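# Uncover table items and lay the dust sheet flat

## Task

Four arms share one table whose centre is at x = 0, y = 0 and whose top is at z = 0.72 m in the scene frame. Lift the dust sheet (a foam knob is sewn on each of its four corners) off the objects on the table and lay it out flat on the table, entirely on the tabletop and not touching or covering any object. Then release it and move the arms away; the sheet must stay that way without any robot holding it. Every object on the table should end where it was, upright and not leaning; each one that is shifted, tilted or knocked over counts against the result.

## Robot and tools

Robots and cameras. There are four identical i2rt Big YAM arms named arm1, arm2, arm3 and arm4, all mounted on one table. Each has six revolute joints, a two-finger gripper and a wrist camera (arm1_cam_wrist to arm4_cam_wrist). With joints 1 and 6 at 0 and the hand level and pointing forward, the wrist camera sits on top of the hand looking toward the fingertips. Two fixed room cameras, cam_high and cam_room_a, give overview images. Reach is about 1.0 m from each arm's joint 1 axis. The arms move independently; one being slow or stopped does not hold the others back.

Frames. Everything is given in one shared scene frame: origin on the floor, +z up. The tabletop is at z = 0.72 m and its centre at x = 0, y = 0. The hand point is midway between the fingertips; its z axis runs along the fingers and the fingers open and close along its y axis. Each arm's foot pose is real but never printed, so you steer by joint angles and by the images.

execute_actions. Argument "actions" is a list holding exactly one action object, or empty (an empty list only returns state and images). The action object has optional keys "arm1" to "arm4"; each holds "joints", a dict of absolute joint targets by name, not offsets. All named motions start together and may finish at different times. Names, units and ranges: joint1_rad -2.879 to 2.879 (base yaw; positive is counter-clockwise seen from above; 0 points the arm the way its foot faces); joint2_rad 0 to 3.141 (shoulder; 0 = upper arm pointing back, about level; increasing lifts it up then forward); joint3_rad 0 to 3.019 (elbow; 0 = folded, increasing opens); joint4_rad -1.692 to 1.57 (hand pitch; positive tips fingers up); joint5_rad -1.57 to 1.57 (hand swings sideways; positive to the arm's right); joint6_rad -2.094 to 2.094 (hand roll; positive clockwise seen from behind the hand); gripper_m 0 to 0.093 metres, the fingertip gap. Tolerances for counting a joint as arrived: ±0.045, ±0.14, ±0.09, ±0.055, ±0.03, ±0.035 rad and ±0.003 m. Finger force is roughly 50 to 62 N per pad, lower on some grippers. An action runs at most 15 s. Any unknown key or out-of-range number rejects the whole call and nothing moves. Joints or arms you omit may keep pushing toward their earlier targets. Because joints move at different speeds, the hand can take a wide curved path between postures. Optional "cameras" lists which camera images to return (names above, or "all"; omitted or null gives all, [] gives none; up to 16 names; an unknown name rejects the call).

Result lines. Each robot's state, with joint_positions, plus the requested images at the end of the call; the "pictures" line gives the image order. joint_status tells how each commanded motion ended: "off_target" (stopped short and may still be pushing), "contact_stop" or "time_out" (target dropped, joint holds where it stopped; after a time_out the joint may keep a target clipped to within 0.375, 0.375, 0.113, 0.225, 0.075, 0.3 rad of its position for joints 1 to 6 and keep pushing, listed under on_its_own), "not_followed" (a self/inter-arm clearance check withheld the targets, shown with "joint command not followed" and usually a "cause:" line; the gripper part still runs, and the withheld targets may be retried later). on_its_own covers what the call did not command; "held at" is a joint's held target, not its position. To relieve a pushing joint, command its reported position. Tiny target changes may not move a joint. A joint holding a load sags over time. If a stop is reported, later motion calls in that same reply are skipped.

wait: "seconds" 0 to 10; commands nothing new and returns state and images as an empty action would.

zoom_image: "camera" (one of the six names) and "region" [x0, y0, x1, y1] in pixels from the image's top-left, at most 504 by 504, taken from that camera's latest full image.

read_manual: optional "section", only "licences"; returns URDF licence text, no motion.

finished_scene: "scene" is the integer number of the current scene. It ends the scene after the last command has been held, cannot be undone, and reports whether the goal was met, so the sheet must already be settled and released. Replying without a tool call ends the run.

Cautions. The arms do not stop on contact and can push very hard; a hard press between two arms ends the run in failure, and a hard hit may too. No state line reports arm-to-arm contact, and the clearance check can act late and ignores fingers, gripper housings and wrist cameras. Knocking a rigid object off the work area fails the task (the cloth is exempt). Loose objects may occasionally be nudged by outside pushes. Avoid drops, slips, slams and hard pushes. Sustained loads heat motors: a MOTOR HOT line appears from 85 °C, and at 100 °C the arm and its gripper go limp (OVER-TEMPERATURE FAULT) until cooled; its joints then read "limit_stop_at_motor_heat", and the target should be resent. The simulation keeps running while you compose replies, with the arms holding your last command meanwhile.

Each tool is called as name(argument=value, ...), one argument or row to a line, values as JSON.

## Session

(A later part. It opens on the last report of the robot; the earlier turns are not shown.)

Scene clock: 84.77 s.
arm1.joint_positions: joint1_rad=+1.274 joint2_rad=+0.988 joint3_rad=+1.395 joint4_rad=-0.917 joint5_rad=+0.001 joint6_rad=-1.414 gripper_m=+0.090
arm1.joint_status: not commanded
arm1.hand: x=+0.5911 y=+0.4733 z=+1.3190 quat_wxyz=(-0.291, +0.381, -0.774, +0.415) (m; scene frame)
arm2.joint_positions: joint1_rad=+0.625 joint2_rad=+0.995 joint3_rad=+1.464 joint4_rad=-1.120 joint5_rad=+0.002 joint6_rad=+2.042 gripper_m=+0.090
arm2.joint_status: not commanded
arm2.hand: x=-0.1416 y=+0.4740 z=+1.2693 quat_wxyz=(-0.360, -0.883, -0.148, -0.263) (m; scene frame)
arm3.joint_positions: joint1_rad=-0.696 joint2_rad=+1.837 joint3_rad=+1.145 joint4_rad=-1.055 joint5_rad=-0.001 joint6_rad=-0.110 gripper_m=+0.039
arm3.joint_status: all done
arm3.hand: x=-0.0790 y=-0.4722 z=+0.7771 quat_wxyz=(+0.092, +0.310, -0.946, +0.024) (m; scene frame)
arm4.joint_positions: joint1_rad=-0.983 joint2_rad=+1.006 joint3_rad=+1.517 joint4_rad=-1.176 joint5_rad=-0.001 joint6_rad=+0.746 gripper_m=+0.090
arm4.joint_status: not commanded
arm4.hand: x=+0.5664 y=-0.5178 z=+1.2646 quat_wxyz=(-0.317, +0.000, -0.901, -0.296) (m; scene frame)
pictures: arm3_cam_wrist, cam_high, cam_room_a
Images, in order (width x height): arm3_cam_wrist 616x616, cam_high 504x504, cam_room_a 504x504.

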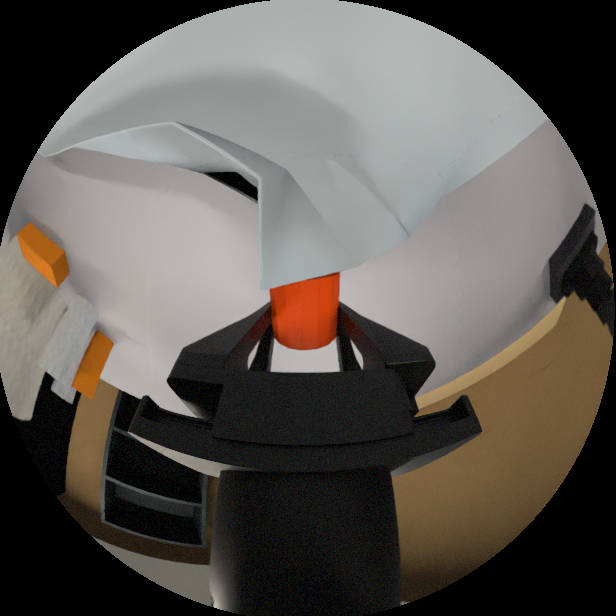

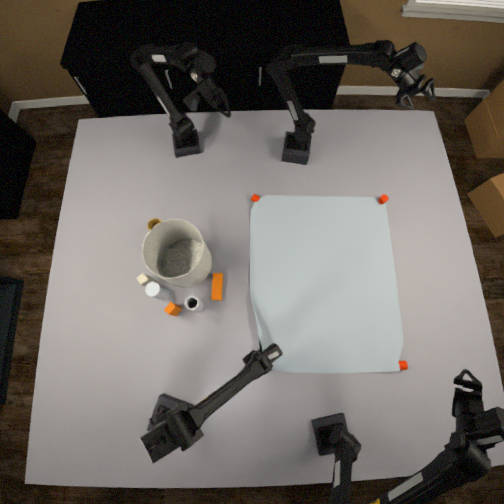

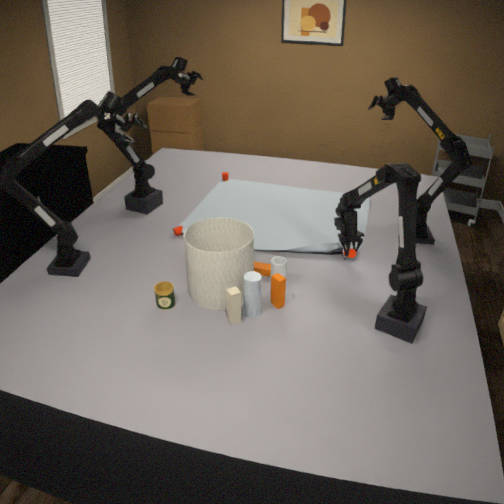

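execute_actions(
  actions=[
    {"arm3":{"joints":{"joint6_rad":-1.3}}},
  ],
  cameras=["arm3_cam_wrist"],
)

execute_actions(
  actions=[
    {"arm3":{"joints":{"gripper_m":0.09}}},
  ],
  cameras=[],
)

execute_actions(
  actions=[
    {"arm3":{"joints":{"joint2_rad":1.2,"joint6_rad":-0.1}}},
  ],
  cameras=["arm3_cam_wrist","cam_room_a","cam_high"],
)

Scene clock: 87.63 s.
arm1.joint_positions: joint1_rad=+1.274 joint2_rad=+0.988 joint3_rad=+1.395 joint4_rad=-0.917 joint5_rad=+0.001 joint6_rad=-1.414 gripper_m=+0.090
arm1.joint_status: not commanded
arm1.hand: x=+0.5911 y=+0.4733 z=+1.3190 quat_wxyz=(-0.291, +0.381, -0.774, +0.415) (m; scene frame)
arm2.joint_positions: joint1_rad=+0.625 joint2_rad=+0.995 joint3_rad=+1.464 joint4_rad=-1.120 joint5_rad=+0.002 joint6_rad=+2.042 gripper_m=+0.090
arm2.joint_status: not commanded
arm2.hand: x=-0.1416 y=+0.4740 z=+1.2693 quat_wxyz=(-0.360, -0.883, -0.148, -0.263) (m; scene frame)
arm3.joint_positions: joint1_rad=-0.696 joint2_rad=+1.837 joint3_rad=+1.145 joint4_rad=-1.055 joint5_rad=-0.001 joint6_rad=-1.287 gripper_m=+0.039
arm3.joint_status: all done
arm3.hand: x=-0.0790 y=-0.4722 z=+0.7771 quat_wxyz=(+0.090, +0.783, -0.614, -0.031) (m; scene frame)
arm4.joint_positions: joint1_rad=-0.983 joint2_rad=+1.006 joint3_rad=+1.517 joint4_rad=-1.176 joint5_rad=-0.001 joint6_rad=+0.746 gripper_m=+0.090
arm4.joint_status: not commanded
arm4.hand: x=+0.5664 y=-0.5178 z=+1.2646 quat_wxyz=(-0.317, +0.000, -0.901, -0.296) (m; scene frame)
pictures: arm3_cam_wrist
Images, in order (width x height): arm3_cam_wrist 616x616.

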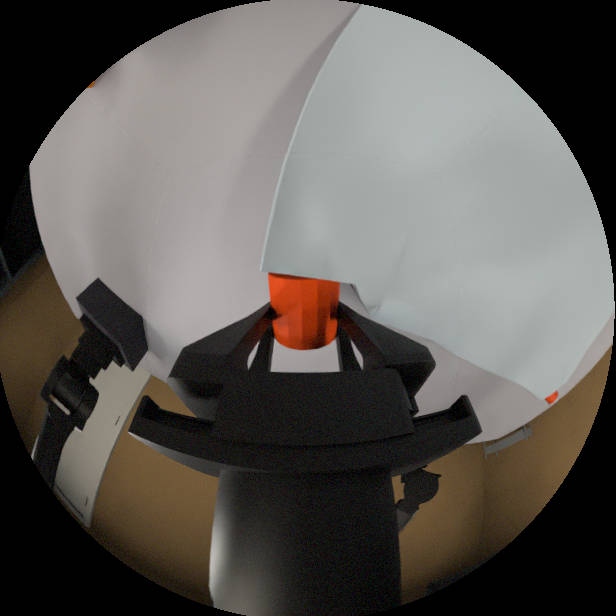

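Scene clock: 88.30 s.
arm1.joint_positions: joint1_rad=+1.274 joint2_rad=+0.988 joint3_rad=+1.395 joint4_rad=-0.917 joint5_rad=+0.001 joint6_rad=-1.414 gripper_m=+0.090
arm1.joint_status: not commanded
arm1.hand: x=+0.5911 y=+0.4733 z=+1.3190 quat_wxyz=(-0.291, +0.381, -0.774, +0.415) (m; scene frame)
arm2.joint_positions: joint1_rad=+0.625 joint2_rad=+0.995 joint3_rad=+1.464 joint4_rad=-1.120 joint5_rad=+0.002 joint6_rad=+2.042 gripper_m=+0.090
arm2.joint_status: not commanded
arm2.hand: x=-0.1416 y=+0.4740 z=+1.2693 quat_wxyz=(-0.360, -0.883, -0.148, -0.263) (m; scene frame)
arm3.joint_positions: joint1_rad=-0.696 joint2_rad=+1.837 joint3_rad=+1.145 joint4_rad=-1.058 joint5_rad=-0.001 joint6_rad=-1.290 gripper_m=+0.090
arm3.joint_status: all done
arm3.hand: x=-0.0794 y=-0.4724 z=+0.7772 quat_wxyz=(+0.091, +0.784, -0.613, -0.032) (m; scene frame)
arm4.joint_positions: joint1_rad=-0.983 joint2_rad=+1.006 joint3_rad=+1.517 joint4_rad=-1.176 joint5_rad=-0.001 joint6_rad=+0.746 gripper_m=+0.090
arm4.joint_status: not commanded
arm4.hand: x=+0.5664 y=-0.5178 z=+1.2646 quat_wxyz=(-0.317, +0.000, -0.901, -0.296) (m; scene frame)
pictures: none
No camera images: the call's "cameras" was empty. Leave "cameras" out to get every camera's image.

Scene clock: 90.27 s.
arm1.joint_positions: joint1_rad=+1.274 joint2_rad=+0.988 joint3_rad=+1.395 joint4_rad=-0.917 joint5_rad=+0.001 joint6_rad=-1.414 gripper_m=+0.090
arm1.joint_status: not commanded
arm1.hand: x=+0.5911 y=+0.4733 z=+1.3190 quat_wxyz=(-0.291, +0.381, -0.774, +0.415) (m; scene frame)
arm2.joint_positions: joint1_rad=+0.625 joint2_rad=+0.995 joint3_rad=+1.464 joint4_rad=-1.120 joint5_rad=+0.002 joint6_rad=+2.042 gripper_m=+0.090
arm2.joint_status: not commanded
arm2.hand: x=-0.1416 y=+0.4740 z=+1.2693 quat_wxyz=(-0.360, -0.883, -0.148, -0.263) (m; scene frame)
arm3.joint_positions: joint1_rad=-0.696 joint2_rad=+1.190 joint3_rad=+1.145 joint4_rad=-1.058 joint5_rad=-0.001 joint6_rad=-0.111 gripper_m=+0.090
arm3.joint_status: all done
arm3.hand: x=-0.0781 y=-0.4685 z=+1.0554 quat_wxyz=(-0.221, +0.306, -0.925, -0.042) (m; scene frame)
arm4.joint_positions: joint1_rad=-0.983 joint2_rad=+1.006 joint3_rad=+1.517 joint4_rad=-1.176 joint5_rad=-0.001 joint6_rad=+0.746 gripper_m=+0.090
arm4.joint_status: not commanded
arm4.hand: x=+0.5664 y=-0.5178 z=+1.2646 quat_wxyz=(-0.317, +0.000, -0.901, -0.296) (m; scene frame)
pictures: arm3_cam_wrist, cam_high, cam_room_a
Images, in order (width x height): arm3_cam_wrist 616x616, cam_high 504x504, cam_room_a 504x504.

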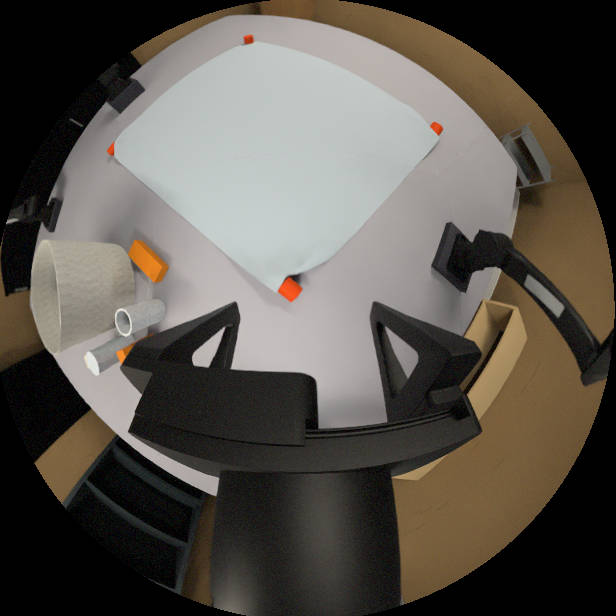

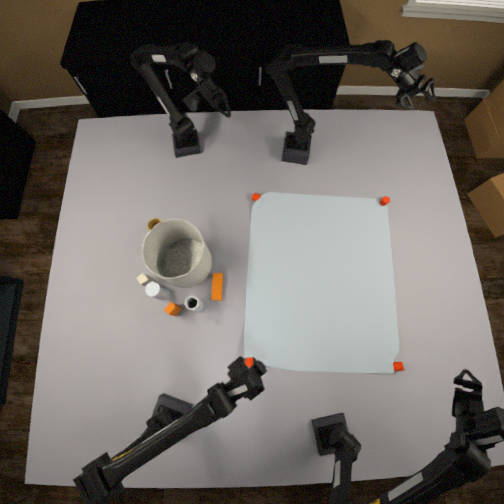

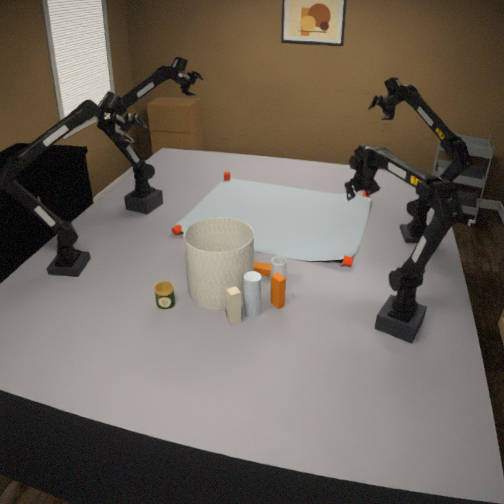

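Good enough.

finished_scene(
  scene=1,
)

The scene is finished: the task was done.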